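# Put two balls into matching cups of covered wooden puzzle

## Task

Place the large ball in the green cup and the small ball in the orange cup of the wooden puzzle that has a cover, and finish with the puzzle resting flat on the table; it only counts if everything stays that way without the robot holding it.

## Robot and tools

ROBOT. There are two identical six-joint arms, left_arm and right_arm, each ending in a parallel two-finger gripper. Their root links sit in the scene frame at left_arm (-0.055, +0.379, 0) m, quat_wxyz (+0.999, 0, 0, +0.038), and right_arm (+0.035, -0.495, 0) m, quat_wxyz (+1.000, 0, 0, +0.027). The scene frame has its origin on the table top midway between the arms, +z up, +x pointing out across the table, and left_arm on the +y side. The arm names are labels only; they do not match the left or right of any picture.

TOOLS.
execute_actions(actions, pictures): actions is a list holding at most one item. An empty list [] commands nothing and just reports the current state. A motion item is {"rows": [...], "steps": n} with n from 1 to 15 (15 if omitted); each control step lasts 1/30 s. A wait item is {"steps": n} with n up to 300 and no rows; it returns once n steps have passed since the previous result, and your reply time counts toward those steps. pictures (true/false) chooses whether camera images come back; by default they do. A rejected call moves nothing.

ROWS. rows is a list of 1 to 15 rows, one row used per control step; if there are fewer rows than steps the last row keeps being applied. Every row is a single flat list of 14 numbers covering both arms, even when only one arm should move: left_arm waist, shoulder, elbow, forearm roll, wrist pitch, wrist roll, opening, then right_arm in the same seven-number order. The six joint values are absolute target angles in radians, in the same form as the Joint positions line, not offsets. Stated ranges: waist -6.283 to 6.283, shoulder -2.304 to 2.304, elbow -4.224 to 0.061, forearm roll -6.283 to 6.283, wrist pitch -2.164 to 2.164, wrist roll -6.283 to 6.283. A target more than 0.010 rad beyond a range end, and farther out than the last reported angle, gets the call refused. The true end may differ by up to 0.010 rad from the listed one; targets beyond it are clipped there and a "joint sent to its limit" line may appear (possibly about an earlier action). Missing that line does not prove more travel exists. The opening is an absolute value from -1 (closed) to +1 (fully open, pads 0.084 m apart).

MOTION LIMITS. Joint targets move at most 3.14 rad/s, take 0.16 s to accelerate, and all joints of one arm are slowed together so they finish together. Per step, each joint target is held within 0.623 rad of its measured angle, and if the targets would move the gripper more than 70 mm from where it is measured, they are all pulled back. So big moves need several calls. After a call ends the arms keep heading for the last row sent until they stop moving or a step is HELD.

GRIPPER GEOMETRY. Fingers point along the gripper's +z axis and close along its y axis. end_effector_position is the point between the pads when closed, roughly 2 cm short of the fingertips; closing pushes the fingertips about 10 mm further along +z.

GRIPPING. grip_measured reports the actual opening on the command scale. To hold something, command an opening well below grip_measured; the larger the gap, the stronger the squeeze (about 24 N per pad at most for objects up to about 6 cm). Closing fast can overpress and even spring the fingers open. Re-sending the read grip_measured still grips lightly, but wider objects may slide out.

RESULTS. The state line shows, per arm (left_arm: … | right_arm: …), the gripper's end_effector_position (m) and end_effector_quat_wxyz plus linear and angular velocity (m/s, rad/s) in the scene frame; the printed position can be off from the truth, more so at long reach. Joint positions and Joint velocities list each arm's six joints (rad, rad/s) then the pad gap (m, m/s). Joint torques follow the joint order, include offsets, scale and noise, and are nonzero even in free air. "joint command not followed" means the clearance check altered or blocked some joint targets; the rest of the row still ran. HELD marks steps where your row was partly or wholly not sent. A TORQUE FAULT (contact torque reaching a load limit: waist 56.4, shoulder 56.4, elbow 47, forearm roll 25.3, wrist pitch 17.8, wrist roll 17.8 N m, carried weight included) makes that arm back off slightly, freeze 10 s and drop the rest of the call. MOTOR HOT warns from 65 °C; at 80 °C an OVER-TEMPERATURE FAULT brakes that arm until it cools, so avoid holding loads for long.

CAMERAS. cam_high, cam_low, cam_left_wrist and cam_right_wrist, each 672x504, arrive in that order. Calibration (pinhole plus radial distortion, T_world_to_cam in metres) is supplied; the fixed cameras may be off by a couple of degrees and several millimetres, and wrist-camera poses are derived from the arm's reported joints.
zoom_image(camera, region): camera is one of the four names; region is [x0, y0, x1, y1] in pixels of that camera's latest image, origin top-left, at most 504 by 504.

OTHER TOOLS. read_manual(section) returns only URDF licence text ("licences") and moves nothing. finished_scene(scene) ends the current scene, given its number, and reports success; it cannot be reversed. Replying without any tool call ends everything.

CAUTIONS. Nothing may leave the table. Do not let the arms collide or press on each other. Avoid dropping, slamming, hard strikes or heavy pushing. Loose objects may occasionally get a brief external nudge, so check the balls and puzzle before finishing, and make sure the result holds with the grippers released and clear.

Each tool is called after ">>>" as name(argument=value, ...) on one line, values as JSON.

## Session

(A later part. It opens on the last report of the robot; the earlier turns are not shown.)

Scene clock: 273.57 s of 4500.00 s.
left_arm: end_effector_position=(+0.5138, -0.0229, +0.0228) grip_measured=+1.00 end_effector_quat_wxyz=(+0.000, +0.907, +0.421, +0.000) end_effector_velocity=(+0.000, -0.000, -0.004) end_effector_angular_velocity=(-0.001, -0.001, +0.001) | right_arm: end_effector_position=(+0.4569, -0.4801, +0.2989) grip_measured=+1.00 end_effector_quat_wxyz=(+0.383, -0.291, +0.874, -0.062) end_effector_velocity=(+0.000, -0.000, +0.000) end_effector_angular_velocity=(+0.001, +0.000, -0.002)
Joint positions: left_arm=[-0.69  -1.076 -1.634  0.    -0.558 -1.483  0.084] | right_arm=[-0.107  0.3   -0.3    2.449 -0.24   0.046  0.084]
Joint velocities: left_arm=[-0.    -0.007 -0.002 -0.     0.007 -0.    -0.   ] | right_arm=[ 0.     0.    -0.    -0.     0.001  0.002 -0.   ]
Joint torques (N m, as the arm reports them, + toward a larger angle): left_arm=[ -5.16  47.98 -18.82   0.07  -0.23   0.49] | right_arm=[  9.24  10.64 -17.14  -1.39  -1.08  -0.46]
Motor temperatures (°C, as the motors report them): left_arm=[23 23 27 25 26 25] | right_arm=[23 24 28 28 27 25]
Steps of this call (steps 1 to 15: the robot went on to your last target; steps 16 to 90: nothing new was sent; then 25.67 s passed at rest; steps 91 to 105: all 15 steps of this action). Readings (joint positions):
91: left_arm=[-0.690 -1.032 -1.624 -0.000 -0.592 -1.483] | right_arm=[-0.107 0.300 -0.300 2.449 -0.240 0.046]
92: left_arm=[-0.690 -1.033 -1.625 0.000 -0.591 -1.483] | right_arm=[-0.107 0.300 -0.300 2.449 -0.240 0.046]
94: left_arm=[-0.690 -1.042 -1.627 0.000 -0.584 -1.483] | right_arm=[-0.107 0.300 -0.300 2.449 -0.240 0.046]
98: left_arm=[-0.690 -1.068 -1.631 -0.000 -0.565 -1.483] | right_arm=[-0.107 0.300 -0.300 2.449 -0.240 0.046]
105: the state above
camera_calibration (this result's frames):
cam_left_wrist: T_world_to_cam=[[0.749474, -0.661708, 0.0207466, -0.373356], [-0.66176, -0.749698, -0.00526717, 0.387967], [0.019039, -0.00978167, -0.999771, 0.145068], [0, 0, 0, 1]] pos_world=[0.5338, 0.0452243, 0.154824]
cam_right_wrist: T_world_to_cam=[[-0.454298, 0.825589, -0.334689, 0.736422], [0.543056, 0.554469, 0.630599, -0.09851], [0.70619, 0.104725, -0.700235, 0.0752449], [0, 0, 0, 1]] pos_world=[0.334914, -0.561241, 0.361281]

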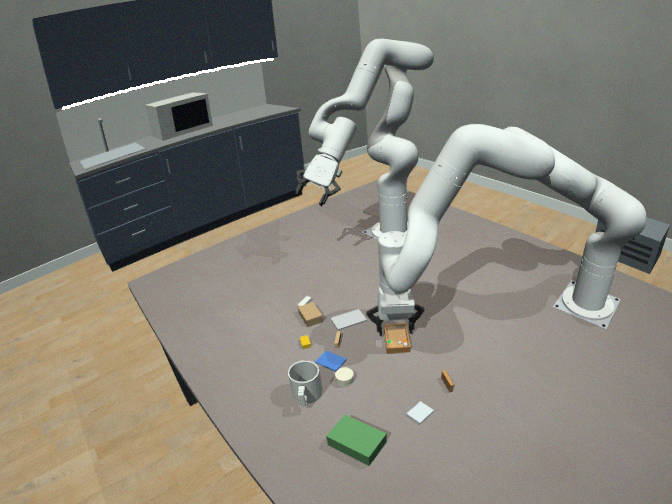

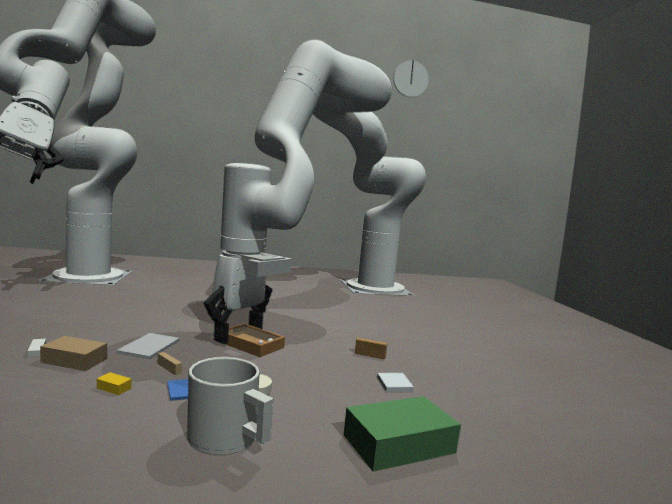

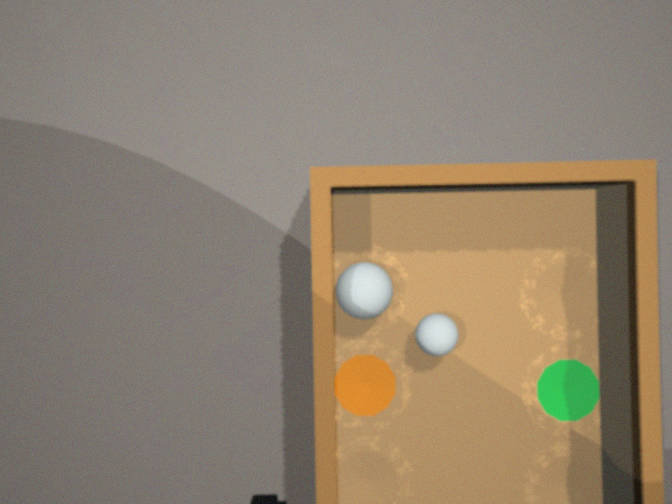

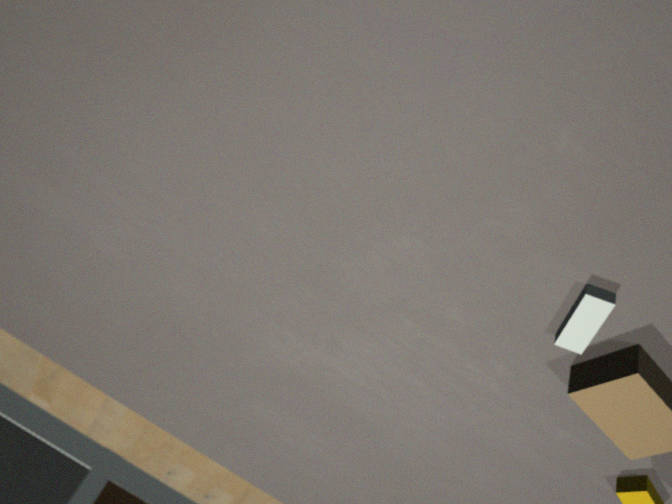

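>>> execute_actions(actions=[{"rows": [[-0.6900,-1.0772,-1.6343,0,-0.5571,-1.4826,0.94,-0.107,0.3,-0.3,2.449,-0.24,0.046,1],[-0.6900,-1.0772,-1.6343,0,-0.5571,-1.4826,0.88,-0.107,0.3,-0.3,2.449,-0.24,0.046,1],[-0.6900,-1.0772,-1.6343,0,-0.5571,-1.4826,0.83,-0.107,0.3,-0.3,2.449,-0.24,0.046,1],[-0.6900,-1.0772,-1.6343,0,-0.5571,-1.4826,0.79,-0.107,0.3,-0.3,2.449,-0.24,0.046,1],[-0.6900,-1.0772,-1.6343,0,-0.5571,-1.4826,0.76,-0.107,0.3,-0.3,2.449,-0.24,0.046,1],[-0.6900,-1.0772,-1.6343,0,-0.5571,-1.4826,0.74,-0.107,0.3,-0.3,2.449,-0.24,0.046,1],[-0.6900,-1.0772,-1.6343,0,-0.5571,-1.4826,0.72,-0.107,0.3,-0.3,2.449,-0.24,0.046,1],[-0.6900,-1.0772,-1.6343,0,-0.5571,-1.4826,0.70,-0.107,0.3,-0.3,2.449,-0.24,0.046,1],[-0.6900,-1.0772,-1.6343,0,-0.5571,-1.4826,0.68,-0.107,0.3,-0.3,2.449,-0.24,0.046,1],[-0.6900,-1.0772,-1.6343,0,-0.5571,-1.4826,0.66,-0.107,0.3,-0.3,2.449,-0.24,0.046,1],[-0.6900,-1.0772,-1.6343,0,-0.5571,-1.4826,0.64,-0.107,0.3,-0.3,2.449,-0.24,0.046,1],[-0.6900,-1.0772,-1.6343,0,-0.5571,-1.4826,0.62,-0.107,0.3,-0.3,2.449,-0.24,0.046,1],[-0.6900,-1.0772,-1.6343,0,-0.5571,-1.4826,0.60,-0.107,0.3,-0.3,2.449,-0.24,0.046,1],[-0.6900,-1.0772,-1.6343,0,-0.5571,-1.4826,0.58,-0.107,0.3,-0.3,2.449,-0.24,0.046,1],[-0.6900,-1.0772,-1.6343,0,-0.5571,-1.4826,0.56,-0.107,0.3,-0.3,2.449,-0.24,0.046,1]], "steps": 15}])

Scene clock: 295.43 s of 4500.00 s.
left_arm: end_effector_position=(+0.5137, -0.0228, +0.0221) grip_measured=+0.58 end_effector_quat_wxyz=(+0.000, +0.907, +0.421, +0.000) end_effector_velocity=(+0.004, -0.003, +0.004) end_effector_angular_velocity=(-0.007, -0.010, -0.001) | right_arm: end_effector_position=(+0.4569, -0.4801, +0.2989) grip_measured=+1.00 end_effector_quat_wxyz=(+0.383, -0.291, +0.874, -0.062) end_effector_velocity=(-0.001, -0.000, -0.001) end_effector_angular_velocity=(+0.001, +0.003, -0.002)
Joint positions: left_arm=[-0.69  -1.077 -1.634 -0.    -0.557 -1.483  0.068] | right_arm=[-0.107  0.3   -0.3    2.449 -0.24   0.046  0.084]
Joint velocities: left_arm=[ 0.     0.002 -0.005  0.001  0.005  0.    -0.008] | right_arm=[ 0.     0.     0.002  0.002  0.001  0.    -0.   ]
Joint torques (N m, as the arm reports them, + toward a larger angle): left_arm=[ -4.83  46.2  -17.67  -0.26  -0.33   0.47] | right_arm=[ 10.86  10.98 -17.38  -1.22  -0.96  -0.44]
Motor temperatures (°C, as the motors report them): left_arm=[23 23 27 25 26 25] | right_arm=[23 24 28 28 27 25]
Steps of this call (steps 1 to 15: the robot went on to your last target; steps 16 to 90: nothing new was sent; then 18.37 s passed at rest; steps 91 to 105: all 15 steps of this action). Readings (joint positions):
91: left_arm=[-0.690 -1.077 -1.634 -0.000 -0.557 -1.483] | right_arm=[-0.107 0.300 -0.300 2.449 -0.240 0.046]
92: left_arm=[-0.690 -1.077 -1.634 0.000 -0.557 -1.483] | right_arm=[-0.107 0.300 -0.300 2.449 -0.240 0.046]
94: left_arm=[-0.690 -1.077 -1.634 0.000 -0.557 -1.483] | right_arm=[-0.107 0.300 -0.300 2.449 -0.240 0.046]
98: left_arm=[-0.690 -1.077 -1.634 -0.000 -0.557 -1.483] | right_arm=[-0.107 0.300 -0.300 2.449 -0.240 0.046]
105: the state above
camera_calibration (this result's frames):
cam_left_wrist: T_world_to_cam=[[0.7495, -0.661687, 0.0204865, -0.373224], [-0.661737, -0.749718, -0.00523248, 0.387938], [0.0188213, -0.00963492, -0.999776, 0.144527], [0, 0, 0, 1]] pos_world=[0.533724, 0.0452792, 0.154171]
cam_right_wrist: T_world_to_cam=[[-0.454298, 0.825589, -0.334688, 0.736422], [0.543056, 0.554469, 0.630599, -0.0985101], [0.70619, 0.104725, -0.700235, 0.0752449], [0, 0, 0, 1]] pos_world=[0.334914, -0.561241, 0.361281]

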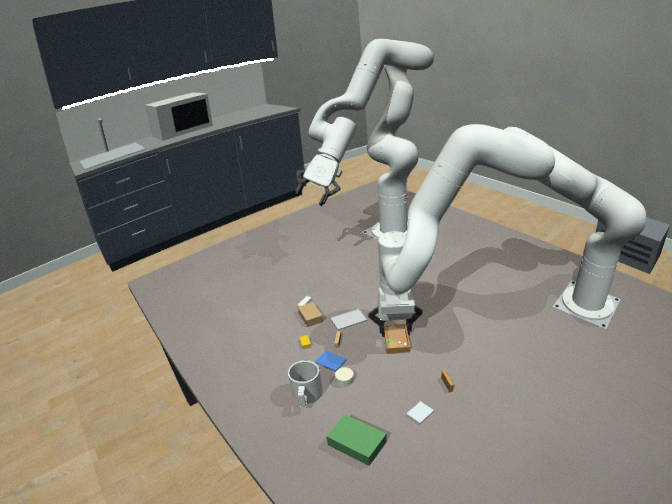

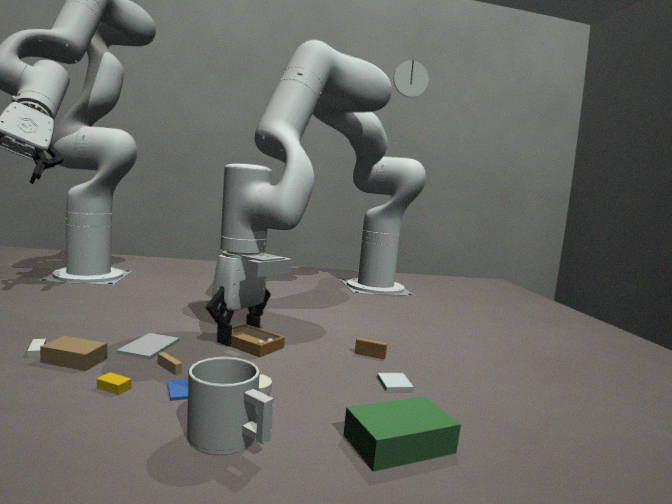

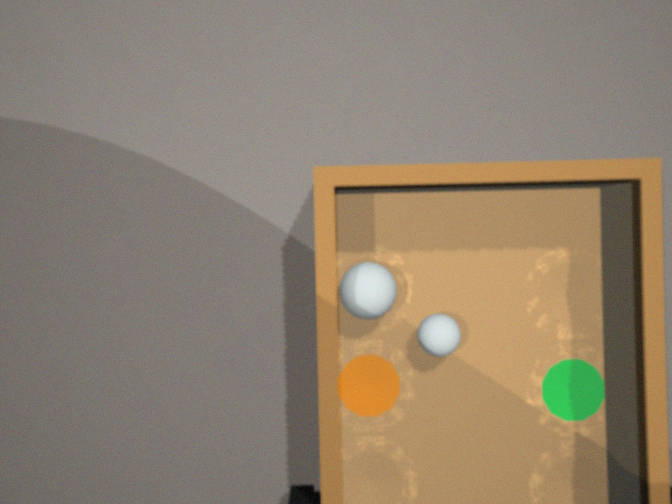

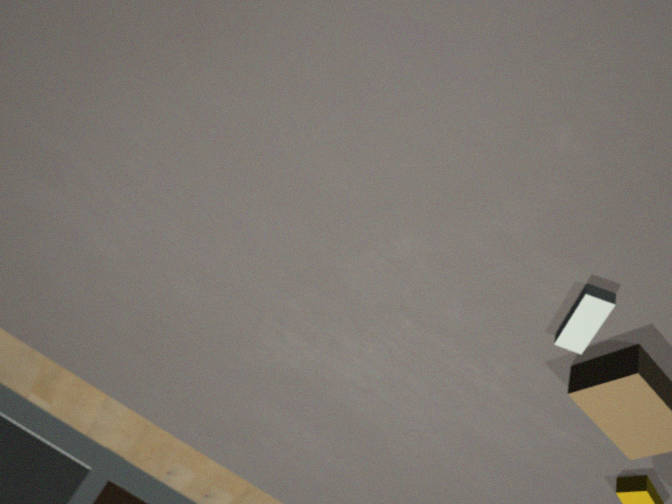

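>>> execute_actions(actions=[{"rows": [[-0.6900,-1.0772,-1.6343,0,-0.5571,-1.4826,0.5,-0.107,0.3,-0.3,2.449,-0.24,0.046,1],[-0.6900,-1.0772,-1.6343,0,-0.5571,-1.4826,0.44,-0.107,0.3,-0.3,2.449,-0.24,0.046,1],[-0.6900,-1.0772,-1.6343,0,-0.5571,-1.4826,0.38,-0.107,0.3,-0.3,2.449,-0.24,0.046,1],[-0.6900,-1.0772,-1.6343,0,-0.5571,-1.4826,0.3,-0.107,0.3,-0.3,2.449,-0.24,0.046,1],[-0.6900,-1.0772,-1.6343,0,-0.5571,-1.4826,0.2,-0.107,0.3,-0.3,2.449,-0.24,0.046,1],[-0.6900,-1.0772,-1.6343,0,-0.5571,-1.4826,0.1,-0.107,0.3,-0.3,2.449,-0.24,0.046,1],[-0.6900,-1.0772,-1.6343,0,-0.5571,-1.4826,0.0,-0.107,0.3,-0.3,2.449,-0.24,0.046,1]], "steps": 10}])

Scene clock: 307.83 s of 4500.00 s.
left_arm: end_effector_position=(+0.5137, -0.0228, +0.0220) grip_measured=+0.58 end_effector_quat_wxyz=(+0.000, +0.907, +0.421, +0.000) end_effector_velocity=(+0.000, -0.000, +0.000) end_effector_angular_velocity=(-0.001, +0.000, +0.001) | right_arm: end_effector_position=(+0.4569, -0.4801, +0.2989) grip_measured=+1.00 end_effector_quat_wxyz=(+0.383, -0.291, +0.874, -0.062) end_effector_velocity=(+0.000, -0.000, +0.000) end_effector_angular_velocity=(-0.001, -0.001, +0.001)
Joint positions: left_arm=[-0.69  -1.077 -1.634  0.    -0.557 -1.483  0.068] | right_arm=[-0.107  0.3   -0.3    2.449 -0.24   0.046  0.084]
Joint velocities: left_arm=[-0.     0.    -0.    -0.001  0.     0.    -0.   ] | right_arm=[-0.    -0.    -0.001 -0.001  0.    -0.    -0.   ]
Joint torques (N m, as the arm reports them, + toward a larger angle): left_arm=[ -5.18  44.07 -16.73  -0.19  -0.19   0.48] | right_arm=[  9.95  10.64 -16.99  -1.12  -1.13  -0.37]
Motor temperatures (°C, as the motors report them): left_arm=[23 23 27 25 26 25] | right_arm=[23 24 28 28 27 25]
Steps of this call (steps 1 to 15: the robot went on to your last target; steps 16 to 90: nothing new was sent; then 9.07 s passed at rest; steps 91 to 100: all 10 steps of this action). Readings (joint positions):
91: left_arm=[-0.690 -1.077 -1.634 0.000 -0.557 -1.483] | right_arm=[-0.107 0.300 -0.300 2.449 -0.240 0.046]
92: left_arm=[-0.690 -1.077 -1.634 0.000 -0.557 -1.483] | right_arm=[-0.107 0.300 -0.300 2.449 -0.240 0.046]
94: left_arm=[-0.690 -1.077 -1.634 0.000 -0.557 -1.483] | right_arm=[-0.107 0.300 -0.300 2.449 -0.240 0.046]
98: left_arm=[-0.690 -1.077 -1.634 0.000 -0.557 -1.483] | right_arm=[-0.107 0.300 -0.300 2.449 -0.240 0.046]
100: the state above
camera_calibration (this result's frames):
cam_left_wrist: T_world_to_cam=[[0.749485, -0.661708, 0.020379, -0.373156], [-0.661756, -0.749701, -0.00522389, 0.38794], [0.0187348, -0.00957071, -0.999779, 0.144481], [0, 0, 0, 1]] pos_world=[0.53369, 0.045302, 0.15408]
cam_right_wrist: T_world_to_cam=[[-0.454297, 0.825589, -0.334688, 0.736422], [0.543056, 0.554468, 0.630599, -0.0985104], [0.70619, 0.104725, -0.700234, 0.0752447], [0, 0, 0, 1]] pos_world=[0.334914, -0.561241, 0.361281]

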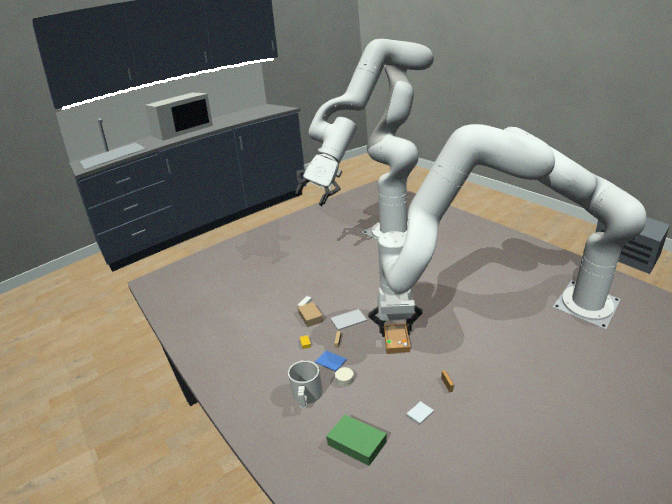

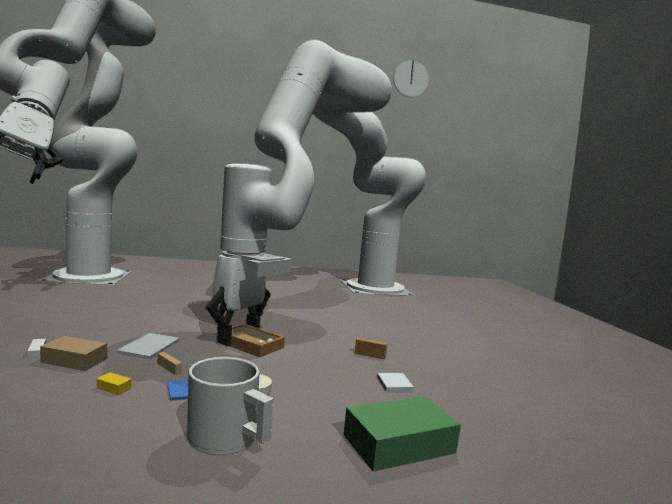

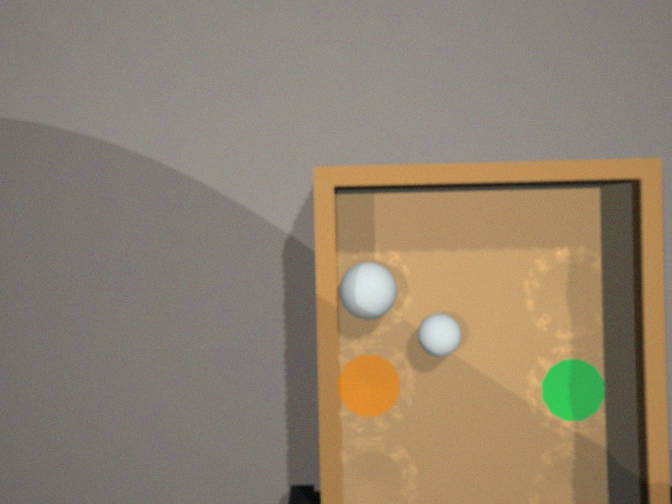

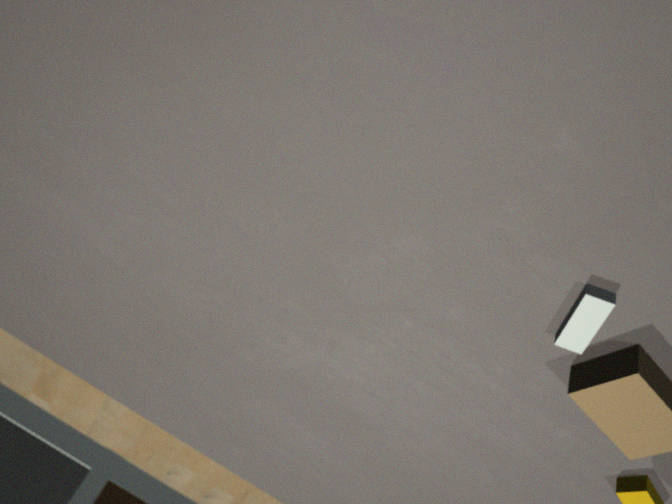

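>>> execute_actions(actions=[{"rows": [[-0.69,-1.0763,-1.6340,0,-0.5577,-1.4826,0,-0.107,0.3,-0.3,2.449,-0.24,0.046,1],[-0.69,-1.0740,-1.6333,0,-0.5593,-1.4826,0,-0.107,0.3,-0.3,2.449,-0.24,0.046,1],[-0.69,-1.0705,-1.6322,0,-0.5617,-1.4826,0,-0.107,0.3,-0.3,2.449,-0.24,0.046,1],[-0.69,-1.0663,-1.6309,0.0012,-0.5632,-1.4826,0,-0.107,0.3,-0.3,2.449,-0.24,0.046,1],[-0.69,-1.0618,-1.6294,0.0043,-0.5631,-1.4826,0,-0.107,0.3,-0.3,2.449,-0.24,0.046,1],[-0.69,-1.0572,-1.6279,0.0090,-0.5611,-1.4826,0,-0.107,0.3,-0.3,2.449,-0.24,0.046,1],[-0.69,-1.0530,-1.6266,0.0146,-0.5579,-1.4826,0,-0.107,0.3,-0.3,2.449,-0.24,0.046,1],[-0.69,-1.0495,-1.6255,0.0208,-0.5536,-1.4826,0,-0.107,0.3,-0.3,2.449,-0.24,0.046,1],[-0.69,-1.0472,-1.6248,0.0269,-0.5486,-1.4826,0,-0.107,0.3,-0.3,2.449,-0.24,0.046,1],[-0.69,-1.0463,-1.6245,0.0325,-0.5432,-1.4826,0,-0.107,0.3,-0.3,2.449,-0.24,0.046,1],[-0.69,-1.0463,-1.6245,0.0372,-0.5381,-1.4826,0,-0.107,0.3,-0.3,2.449,-0.24,0.046,1],[-0.69,-1.0463,-1.6245,0.0403,-0.5348,-1.4826,0,-0.107,0.3,-0.3,2.449,-0.24,0.046,1],[-0.69,-1.0463,-1.6245,0.0415,-0.5335,-1.4826,0,-0.107,0.3,-0.3,2.449,-0.24,0.046,1]], "steps": 15}])

Scene clock: 370.20 s of 4500.00 s.
left_arm: end_effector_position=(+0.5239, -0.0246, +0.0394) grip_measured=+0.58 end_effector_quat_wxyz=(+0.012, +0.913, +0.407, +0.018) end_effector_velocity=(+0.017, -0.002, +0.007) end_effector_angular_velocity=(-0.009, -0.074, -0.059) | right_arm: end_effector_position=(+0.4569, -0.4801, +0.2989) grip_measured=+1.00 end_effector_quat_wxyz=(+0.383, -0.291, +0.874, -0.062) end_effector_velocity=(-0.000, +0.000, -0.000) end_effector_angular_velocity=(-0.002, -0.000, +0.002)
Joint positions: left_arm=[-0.69  -1.048 -1.625  0.035 -0.539 -1.483  0.068] | right_arm=[-0.107  0.3   -0.3    2.449 -0.24   0.046  0.084]
Joint velocities: left_arm=[-0.     0.013  0.008  0.068  0.061  0.001 -0.   ] | right_arm=[-0.     0.     0.001 -0.001 -0.001 -0.002 -0.   ]
Joint torques (N m, as the arm reports them, + toward a larger angle): left_arm=[ -5.28  48.56 -18.63  -0.72  -0.31   0.47] | right_arm=[  9.72  10.34 -16.78  -1.47  -0.97  -0.44]
Motor temperatures (°C, as the motors report them): left_arm=[23 23 27 25 26 25] | right_arm=[23 24 28 28 27 25]
Steps of this call (steps 1 to 15: the robot went on to your last target; steps 16 to 90: nothing new was sent; then 58.87 s passed at rest; steps 91 to 105: all 15 steps of this action). Readings (joint positions):
91: left_arm=[-0.690 -1.077 -1.634 0.000 -0.557 -1.483] | right_arm=[-0.107 0.300 -0.300 2.449 -0.240 0.046]
92: left_arm=[-0.690 -1.077 -1.634 0.000 -0.557 -1.483] | right_arm=[-0.107 0.300 -0.300 2.449 -0.240 0.046]
94: left_arm=[-0.690 -1.076 -1.633 0.000 -0.559 -1.483] | right_arm=[-0.107 0.300 -0.300 2.449 -0.240 0.046]
98: left_arm=[-0.690 -1.063 -1.629 0.006 -0.560 -1.483] | right_arm=[-0.107 0.300 -0.300 2.449 -0.240 0.046]
105: the state above
camera_calibration (this result's frames):
cam_left_wrist: T_world_to_cam=[[0.727773, -0.68355, 0.0557288, -0.372916], [-0.68318, -0.729697, -0.0284273, 0.406084], [0.0600966, -0.0173842, -0.998041, 0.139701], [0, 0, 0, 1]] pos_world=[0.540431, 0.0438398, 0.171754]
cam_right_wrist: T_world_to_cam=[[-0.454297, 0.825589, -0.334689, 0.736422], [0.543056, 0.554468, 0.630599, -0.0985101], [0.70619, 0.104725, -0.700235, 0.0752448], [0, 0, 0, 1]] pos_world=[0.334914, -0.561241, 0.361281]

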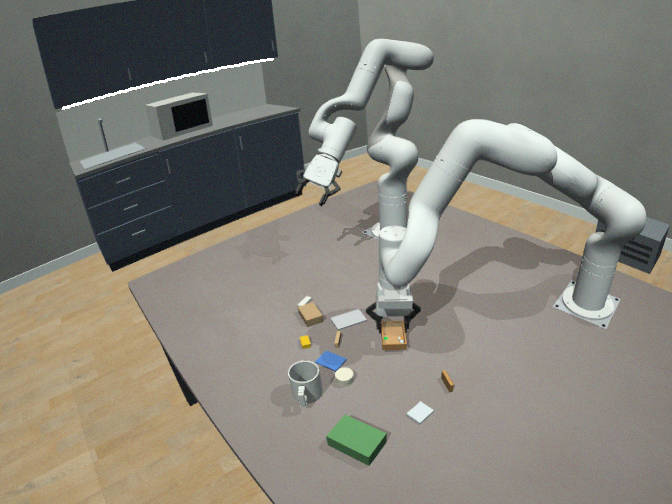

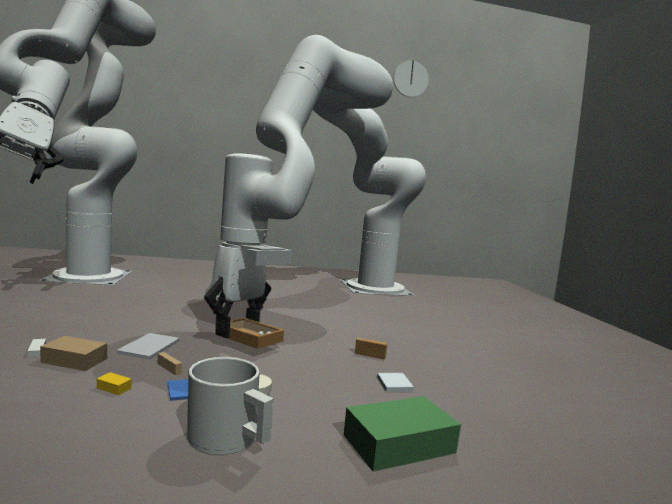

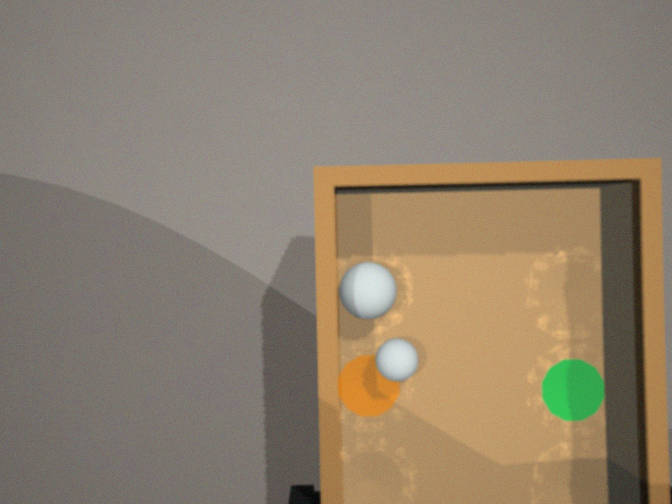

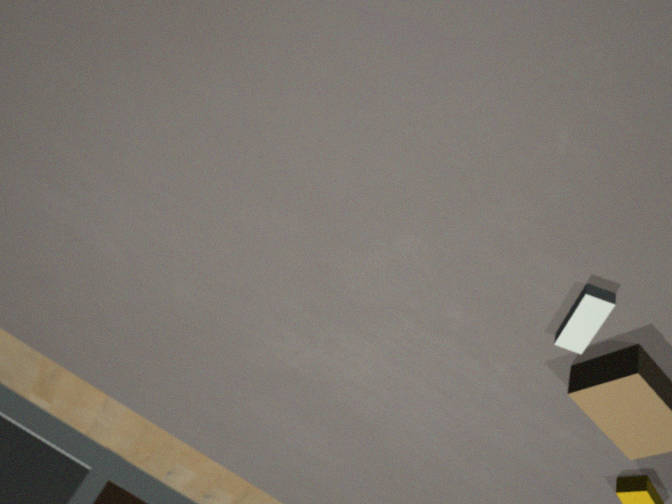

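>>> execute_actions(actions=[])

Scene clock: 372.17 s of 4500.00 s.
left_arm: end_effector_position=(+0.5257, -0.0249, +0.0403) grip_measured=+0.58 end_effector_quat_wxyz=(+0.014, +0.914, +0.404, +0.021) end_effector_velocity=(+0.000, -0.000, +0.000) end_effector_angular_velocity=(-0.001, -0.000, +0.000) | right_arm: end_effector_position=(+0.4569, -0.4801, +0.2989) grip_measured=+1.00 end_effector_quat_wxyz=(+0.383, -0.291, +0.874, -0.062) end_effector_velocity=(+0.000, +0.000, +0.001) end_effector_angular_velocity=(+0.001, -0.001, -0.001)
Joint positions: left_arm=[-0.69  -1.046 -1.625  0.042 -0.533 -1.483  0.068] | right_arm=[-0.107  0.3   -0.3    2.449 -0.24   0.046  0.084]
Joint velocities: left_arm=[ 0.     0.001 -0.    -0.     0.     0.     0.   ] | right_arm=[-0.     0.    -0.001  0.001 -0.001  0.    -0.   ]
Joint torques (N m, as the arm reports them, + toward a larger angle): left_arm=[ -5.74  47.45 -19.22  -0.11  -0.16   0.46] | right_arm=[  9.82  10.98 -17.01  -1.15  -1.07  -0.46]
Motor temperatures (°C, as the motors report them): left_arm=[23 23 27 25 26 25] | right_arm=[23 24 28 28 27 25]
Steps of this call (steps 1 to 15: the robot went on to your last target; steps 16 to 59: nothing new was sent). Readings (joint positions):
1: left_arm=[-0.690 -1.047 -1.625 0.037 -0.538 -1.483] | right_arm=[-0.107 0.300 -0.300 2.449 -0.240 0.046]
2: left_arm=[-0.690 -1.047 -1.625 0.038 -0.536 -1.483] | right_arm=[-0.107 0.300 -0.300 2.449 -0.240 0.046]
4: left_arm=[-0.690 -1.047 -1.625 0.040 -0.535 -1.483] | right_arm=[-0.107 0.300 -0.300 2.449 -0.240 0.046]
8: left_arm=[-0.690 -1.047 -1.624 0.041 -0.534 -1.483] | right_arm=[-0.107 0.300 -0.300 2.449 -0.240 0.046]
59: the state above
All arms were judged still, so your last target was given up. Only a new action makes them travel on or press farther. Fingers that are still opening or closing keep moving.
camera_calibration (this result's frames):
cam_left_wrist: T_world_to_cam=[[0.723675, -0.68736, 0.0618827, -0.372659], [-0.68685, -0.726069, -0.0325545, 0.40924], [0.0673078, -0.0189453, -0.997552, 0.136693], [0, 0, 0, 1]] pos_world=[0.54157, 0.043575, 0.172742]
cam_right_wrist: T_world_to_cam=[[-0.454297, 0.825589, -0.334688, 0.736422], [0.543056, 0.554468, 0.630599, -0.0985103], [0.70619, 0.104725, -0.700235, 0.0752448], [0, 0, 0, 1]] pos_world=[0.334914, -0.561241, 0.361281]

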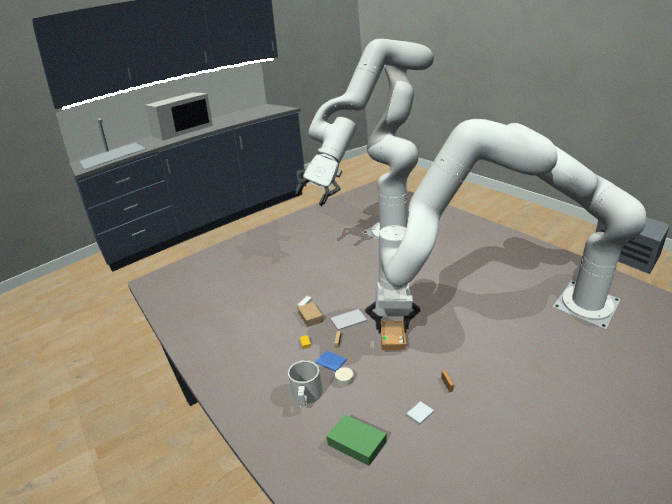

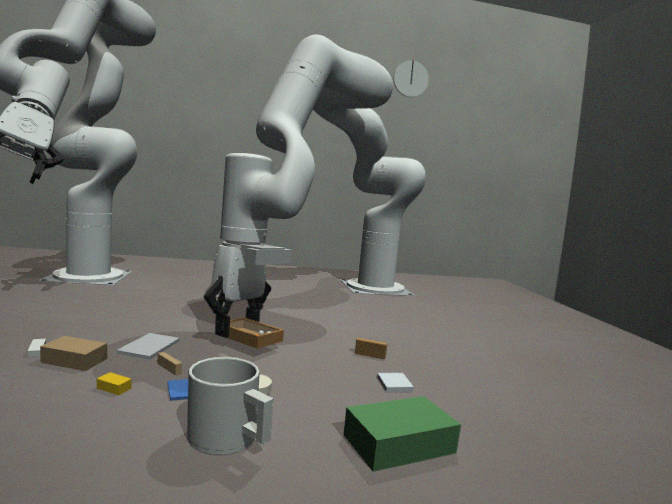

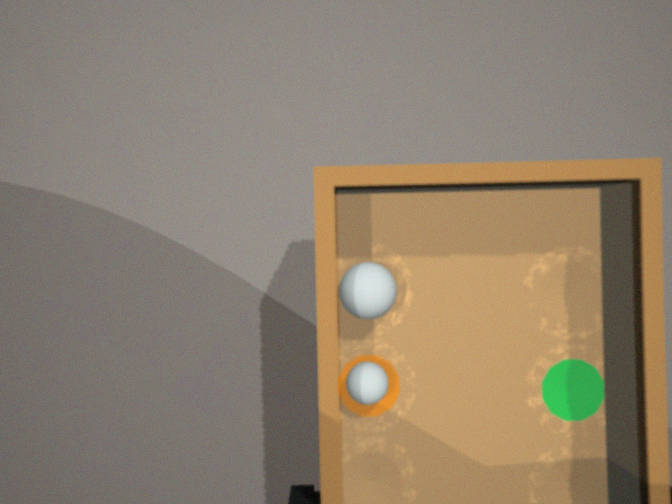

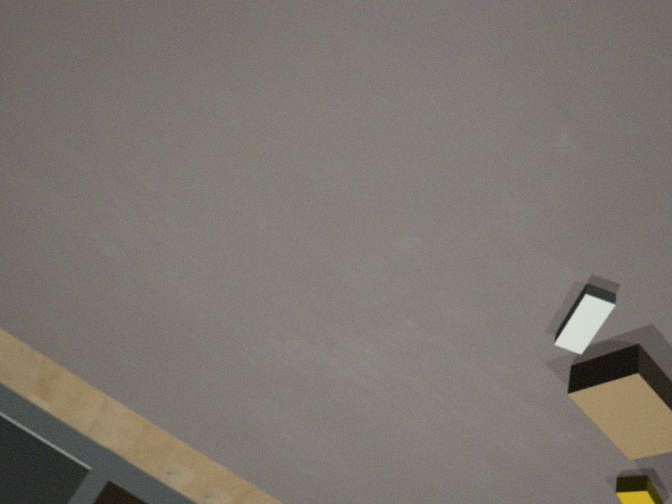

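>>> zoom_image(camera="cam_left_wrist", region=[310, 150, 672, 504])

Region (310, 150, 672, 504) of cam_left_wrist's 672x504 image, scaled by 1.392, with more detail than that image has; it fills the top 493 rows of this view, and the rest is white.

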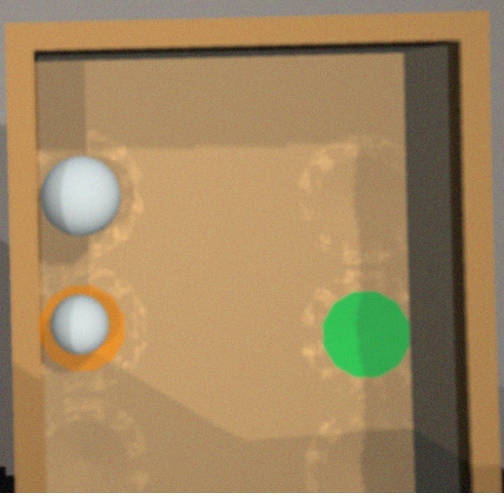

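>>> zoom_image(camera="cam_left_wrist", region=[510, 240, 630, 504])

Region (510, 240, 630, 504) of cam_left_wrist's 672x504 image, scaled by 1.909, with more detail than that image has; it fills the left 229 columns of this view, and the rest is white.

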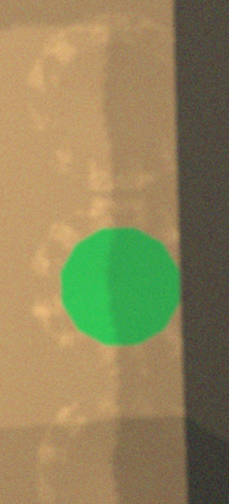

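>>> execute_actions(actions=[{"rows": [[-0.69,-1.0452,-1.6243,0.0382,-0.5348,-1.4826,0,-0.107,0.3,-0.3,2.449,-0.24,0.046,1],[-0.69,-1.0422,-1.6236,0.0289,-0.5384,-1.4826,0,-0.107,0.3,-0.3,2.449,-0.24,0.046,1],[-0.69,-1.0375,-1.6225,0.0148,-0.5440,-1.4826,0,-0.107,0.3,-0.3,2.449,-0.24,0.046,1],[-0.69,-1.0316,-1.6212,-0.0031,-0.5510,-1.4826,0,-0.107,0.3,-0.3,2.449,-0.24,0.046,1],[-0.69,-1.0248,-1.6197,-0.0237,-0.5590,-1.4826,0,-0.107,0.3,-0.3,2.449,-0.24,0.046,1],[-0.69,-1.0175,-1.6180,-0.0459,-0.5677,-1.4826,0,-0.107,0.3,-0.3,2.449,-0.24,0.046,1],[-0.69,-1.0100,-1.6164,-0.0687,-0.5767,-1.4826,0,-0.107,0.3,-0.3,2.449,-0.24,0.046,1],[-0.69,-1.0027,-1.6147,-0.0909,-0.5854,-1.4826,0,-0.107,0.3,-0.3,2.449,-0.24,0.046,1],[-0.69,-0.9959,-1.6132,-0.1115,-0.5934,-1.4826,0,-0.107,0.3,-0.3,2.449,-0.24,0.046,1],[-0.69,-0.9900,-1.6119,-0.1294,-0.6004,-1.4826,0,-0.107,0.3,-0.3,2.449,-0.24,0.046,1],[-0.69,-0.9853,-1.6108,-0.1435,-0.6060,-1.4826,0,-0.107,0.3,-0.3,2.449,-0.24,0.046,1],[-0.69,-0.9823,-1.6101,-0.1528,-0.6096,-1.4826,0,-0.107,0.3,-0.3,2.449,-0.24,0.046,1],[-0.69,-0.9812,-1.6099,-0.1561,-0.6109,-1.4826,0,-0.107,0.3,-0.3,2.449,-0.24,0.046,1]], "steps": 15}], pictures=false)

>>> execute_actions(actions=[{"steps": 20}])

Scene clock: 492.67 s of 4500.00 s.
left_arm: end_effector_position=(+0.5086, -0.0417, +0.0767) grip_measured=+0.58 end_effector_quat_wxyz=(+0.029, +0.882, +0.469, -0.027) end_effector_velocity=(-0.026, -0.027, +0.054) end_effector_angular_velocity=(-0.110, +0.119, +0.198) | right_arm: end_effector_position=(+0.4569, -0.4801, +0.2989) grip_measured=+1.00 end_effector_quat_wxyz=(+0.383, -0.291, +0.874, -0.062) end_effector_velocity=(+0.000, +0.000, +0.000) end_effector_angular_velocity=(+0.001, -0.002, +0.001)
Joint positions: left_arm=[-0.69  -0.988 -1.612 -0.133 -0.601 -1.483  0.068] | right_arm=[-0.107  0.3   -0.3    2.449 -0.24   0.046  0.084]
Joint velocities: left_arm=[-0.     0.083  0.018 -0.253 -0.099 -0.    -0.   ] | right_arm=[-0.    -0.    -0.     0.    -0.002  0.     0.   ]
Joint torques (N m, as the arm reports them, + toward a larger angle): left_arm=[ -4.3   44.82 -18.26   2.85  -0.25   0.41] | right_arm=[  9.39  10.69 -16.94  -1.3   -1.09  -0.44]
Motor temperatures (°C, as the motors report them): left_arm=[23 23 27 25 26 25] | right_arm=[23 24 28 28 27 25]
Steps of this call (steps 1 to 150: nothing new was sent; then 115.00 s passed at rest; steps 151 to 165: all 15 steps of this action). Readings (joint positions):
151: left_arm=[-0.690 -1.046 -1.624 0.041 -0.534 -1.483] | right_arm=[-0.107 0.300 -0.300 2.449 -0.240 0.046]
152: left_arm=[-0.690 -1.046 -1.624 0.041 -0.534 -1.483] | right_arm=[-0.107 0.300 -0.300 2.449 -0.240 0.046]
154: left_arm=[-0.690 -1.044 -1.624 0.033 -0.537 -1.483] | right_arm=[-0.107 0.300 -0.300 2.449 -0.240 0.046]
158: left_arm=[-0.690 -1.028 -1.620 -0.016 -0.556 -1.483] | right_arm=[-0.107 0.300 -0.300 2.449 -0.240 0.046]
165: the state above

Scene clock: 493.33 s of 4500.00 s.
left_arm: end_effector_position=(+0.5058, -0.0439, +0.0810) grip_measured=+0.58 end_effector_quat_wxyz=(+0.030, +0.878, +0.477, -0.035) end_effector_velocity=(+0.000, -0.000, +0.001) end_effector_angular_velocity=(-0.001, -0.000, +0.002) | right_arm: end_effector_position=(+0.4569, -0.4801, +0.2989) grip_measured=+1.00 end_effector_quat_wxyz=(+0.383, -0.291, +0.874, -0.062) end_effector_velocity=(+0.000, +0.000, +0.001) end_effector_angular_velocity=(-0.000, -0.001, +0.001)
Joint positions: left_arm=[-0.69  -0.981 -1.61  -0.156 -0.611 -1.483  0.068] | right_arm=[-0.107  0.3   -0.3    2.449 -0.24   0.046  0.084]
Joint velocities: left_arm=[-0.     0.001  0.    -0.002 -0.    -0.     0.   ] | right_arm=[ 0.    -0.    -0.001 -0.001 -0.     0.001  0.   ]
Joint torques (N m, as the arm reports them, + toward a larger angle): left_arm=[ -4.97  47.74 -19.41  -0.12  -0.22   0.5 ] | right_arm=[  9.97  11.67 -16.75  -1.46  -1.11  -0.36]
Motor temperatures (°C, as the motors report them): left_arm=[23 23 27 25 26 25] | right_arm=[23 24 28 28 27 25]
Steps of this call (steps 1 to 20: the robot went on to your last target). Readings (joint positions):
1: left_arm=[-0.690 -0.986 -1.612 -0.140 -0.604 -1.483] | right_arm=[-0.107 0.300 -0.300 2.449 -0.240 0.046]
2: left_arm=[-0.690 -0.985 -1.611 -0.144 -0.606 -1.483] | right_arm=[-0.107 0.300 -0.300 2.449 -0.240 0.046]
4: left_arm=[-0.690 -0.983 -1.610 -0.150 -0.609 -1.483] | right_arm=[-0.107 0.300 -0.300 2.449 -0.240 0.046]
8: left_arm=[-0.690 -0.982 -1.610 -0.154 -0.610 -1.483] | right_arm=[-0.107 0.300 -0.300 2.449 -0.240 0.046]
20: the state above
camera_calibration (this result's frames):
cam_left_wrist: T_world_to_cam=[[0.828333, -0.558657, 0.0420281, -0.419507], [-0.560097, -0.824121, 0.0843605, 0.305257], [-0.0124924, -0.0934184, -0.995549, 0.215203], [0, 0, 0, 1]] pos_world=[0.521154, 0.0373119, 0.206124]
cam_right_wrist: T_world_to_cam=[[-0.454297, 0.825589, -0.334688, 0.736422], [0.543056, 0.554468, 0.630599, -0.0985103], [0.70619, 0.104725, -0.700235, 0.0752448], [0, 0, 0, 1]] pos_world=[0.334914, -0.561241, 0.361281]

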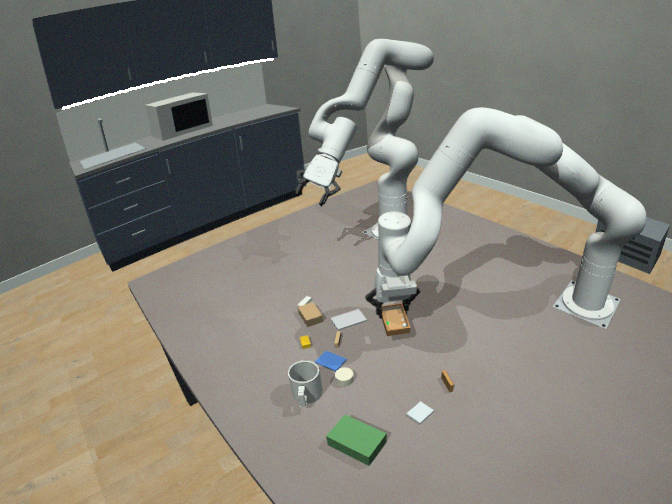

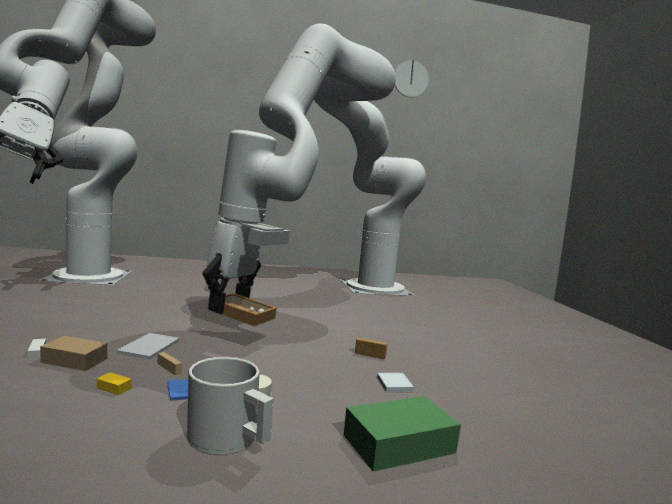

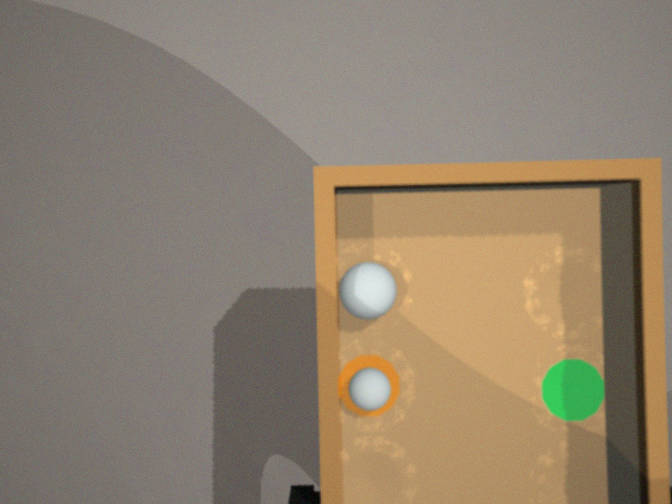

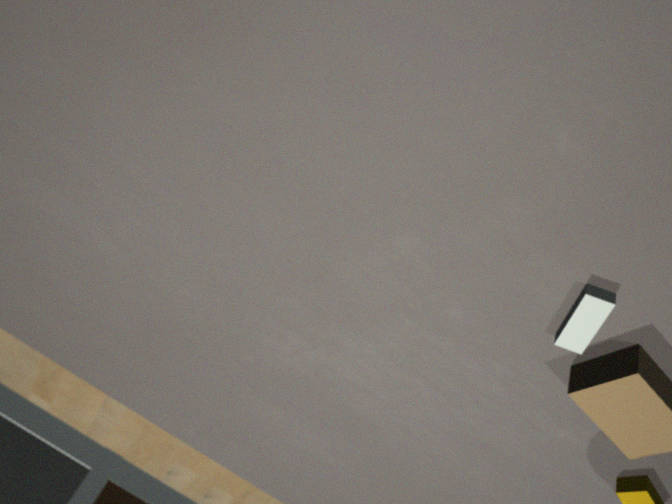

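>>> execute_actions(actions=[{"rows": [[-0.69,-0.9812,-1.6099,-0.1610,-0.6107,-1.4826,0,-0.107,0.3,-0.3,2.449,-0.24,0.046,1],[-0.69,-0.9812,-1.6099,-0.1680,-0.6105,-1.4826,0,-0.107,0.3,-0.3,2.449,-0.24,0.046,1],[-0.69,-0.9812,-1.6099,-0.1760,-0.6102,-1.4826,0,-0.107,0.3,-0.3,2.449,-0.24,0.046,1],[-0.69,-0.9812,-1.6099,-0.1840,-0.6099,-1.4826,0,-0.107,0.3,-0.3,2.449,-0.24,0.046,1],[-0.69,-0.9812,-1.6099,-0.1920,-0.6096,-1.4826,0,-0.107,0.3,-0.3,2.449,-0.24,0.046,1],[-0.69,-0.9812,-1.6099,-0.2000,-0.6093,-1.4826,0,-0.107,0.3,-0.3,2.449,-0.24,0.046,1],[-0.69,-0.9812,-1.6099,-0.2077,-0.6090,-1.4826,0,-0.107,0.3,-0.3,2.449,-0.24,0.046,1]], "steps": 15}], pictures=false)

>>> execute_actions(actions=[{"steps": 15}])

Scene clock: 514.97 s of 4500.00 s.
left_arm: end_effector_position=(+0.5031, -0.0503, +0.0818) grip_measured=+0.58 end_effector_quat_wxyz=(+0.038, +0.867, +0.494, -0.047) end_effector_velocity=(-0.001, -0.002, +0.001) end_effector_angular_velocity=(-0.008, +0.004, +0.013) | right_arm: end_effector_position=(+0.4569, -0.4801, +0.2989) grip_measured=+1.00 end_effector_quat_wxyz=(+0.383, -0.291, +0.874, -0.062) end_effector_velocity=(+0.000, -0.000, +0.000) end_effector_angular_velocity=(-0.001, -0.001, +0.001)
Joint positions: left_arm=[-0.69  -0.981 -1.61  -0.206 -0.609 -1.483  0.068] | right_arm=[-0.107  0.3   -0.3    2.449 -0.24   0.046  0.084]
Joint velocities: left_arm=[ 0.     0.    -0.    -0.016  0.001 -0.    -0.   ] | right_arm=[-0.     0.    -0.     0.    -0.    -0.001  0.   ]
Joint torques (N m, as the arm reports them, + toward a larger angle): left_arm=[ -4.33  48.08 -19.37  -0.17  -0.23   0.46] | right_arm=[ 10.46   9.68 -17.36  -1.07  -1.06  -0.31]
Motor temperatures (°C, as the motors report them): left_arm=[23 23 27 25 26 25] | right_arm=[23 24 28 28 27 25]
Steps of this call (steps 1 to 15: the robot went on to your last target; steps 16 to 90: nothing new was sent; then 18.13 s passed at rest; steps 91 to 105: all 15 steps of this action). Readings (joint positions):
91: left_arm=[-0.690 -0.981 -1.610 -0.156 -0.611 -1.483] | right_arm=[-0.107 0.300 -0.300 2.449 -0.240 0.046]
92: left_arm=[-0.690 -0.981 -1.610 -0.157 -0.611 -1.483] | right_arm=[-0.107 0.300 -0.300 2.449 -0.240 0.046]
94: left_arm=[-0.690 -0.981 -1.610 -0.164 -0.611 -1.483] | right_arm=[-0.107 0.300 -0.300 2.449 -0.240 0.046]
98: left_arm=[-0.690 -0.981 -1.610 -0.189 -0.610 -1.483] | right_arm=[-0.107 0.300 -0.300 2.449 -0.240 0.046]
105: the state above

Scene clock: 515.47 s of 4500.00 s.
left_arm: end_effector_position=(+0.5030, -0.0505, +0.0818) grip_measured=+0.58 end_effector_quat_wxyz=(+0.038, +0.867, +0.495, -0.047) end_effector_velocity=(-0.000, +0.000, -0.000) end_effector_angular_velocity=(+0.001, +0.000, -0.000) | right_arm: end_effector_position=(+0.4569, -0.4801, +0.2989) grip_measured=+1.00 end_effector_quat_wxyz=(+0.383, -0.291, +0.874, -0.062) end_effector_velocity=(+0.001, +0.000, +0.001) end_effector_angular_velocity=(+0.000, -0.002, +0.001)
Joint positions: left_arm=[-0.69  -0.981 -1.61  -0.208 -0.609 -1.483  0.068] | right_arm=[-0.107  0.3   -0.3    2.449 -0.24   0.046  0.084]
Joint velocities: left_arm=[-0.    -0.001 -0.     0.001  0.    -0.     0.   ] | right_arm=[-0.     0.    -0.001 -0.    -0.001 -0.001 -0.   ]
Joint torques (N m, as the arm reports them, + toward a larger angle): left_arm=[ -4.16  47.48 -19.44  -0.1   -0.18   0.53] | right_arm=[  9.37  10.65 -16.81  -1.39  -1.05  -0.4 ]
Motor temperatures (°C, as the motors report them): left_arm=[23 23 27 25 26 25] | right_arm=[23 24 28 28 27 25]
Steps of this call (steps 1 to 15: the robot went on to your last target). Readings (joint positions):
1: left_arm=[-0.690 -0.981 -1.610 -0.206 -0.609 -1.483] | right_arm=[-0.107 0.300 -0.300 2.449 -0.240 0.046]
2: left_arm=[-0.690 -0.981 -1.610 -0.207 -0.609 -1.483] | right_arm=[-0.107 0.300 -0.300 2.449 -0.240 0.046]
4: left_arm=[-0.690 -0.981 -1.610 -0.207 -0.609 -1.483] | right_arm=[-0.107 0.300 -0.300 2.449 -0.240 0.046]
8: left_arm=[-0.690 -0.981 -1.610 -0.208 -0.609 -1.483] | right_arm=[-0.107 0.300 -0.300 2.449 -0.240 0.046]
15: the state above
All arms were judged still, so your last target was given up. Only a new action makes them travel on or press farther. Fingers that are still opening or closing keep moving.
camera_calibration (this result's frames):
cam_left_wrist: T_world_to_cam=[[0.851687, -0.522313, 0.0426349, -0.430878], [-0.523513, -0.84431, 0.114348, 0.27627], [-0.0237286, -0.119709, -0.992525, 0.219423], [0, 0, 0, 1]] pos_world=[0.516811, 0.0344712, 0.204562]
cam_right_wrist: T_world_to_cam=[[-0.454298, 0.825589, -0.334688, 0.736422], [0.543056, 0.554469, 0.630599, -0.0985101], [0.70619, 0.104725, -0.700235, 0.0752449], [0, 0, 0, 1]] pos_world=[0.334914, -0.561241, 0.361281]

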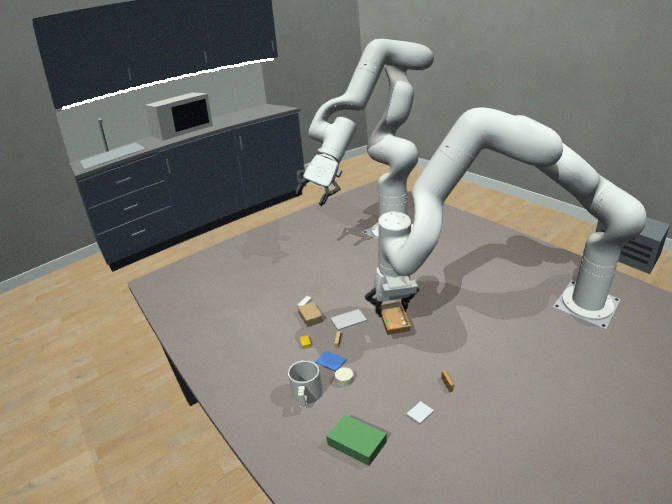

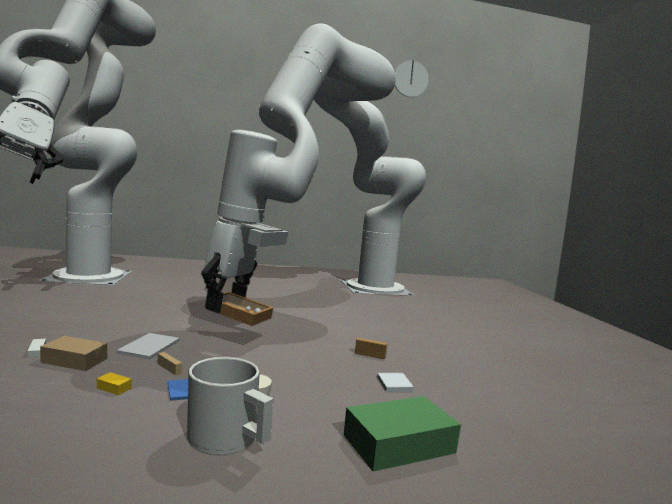

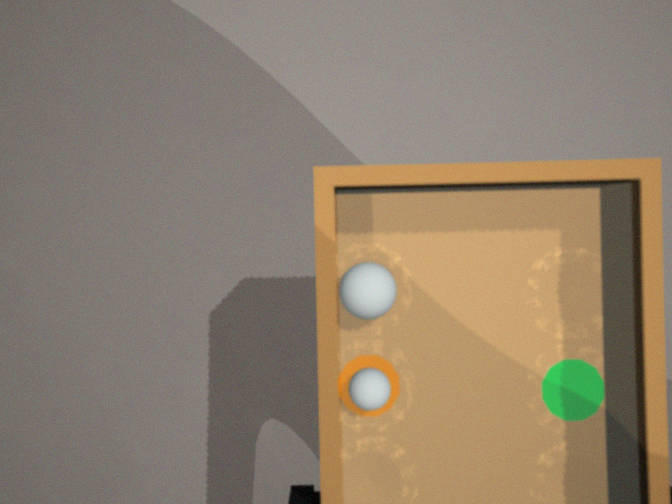

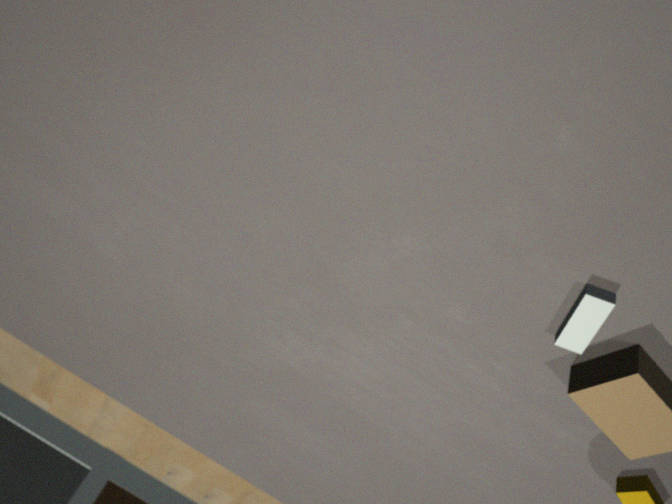

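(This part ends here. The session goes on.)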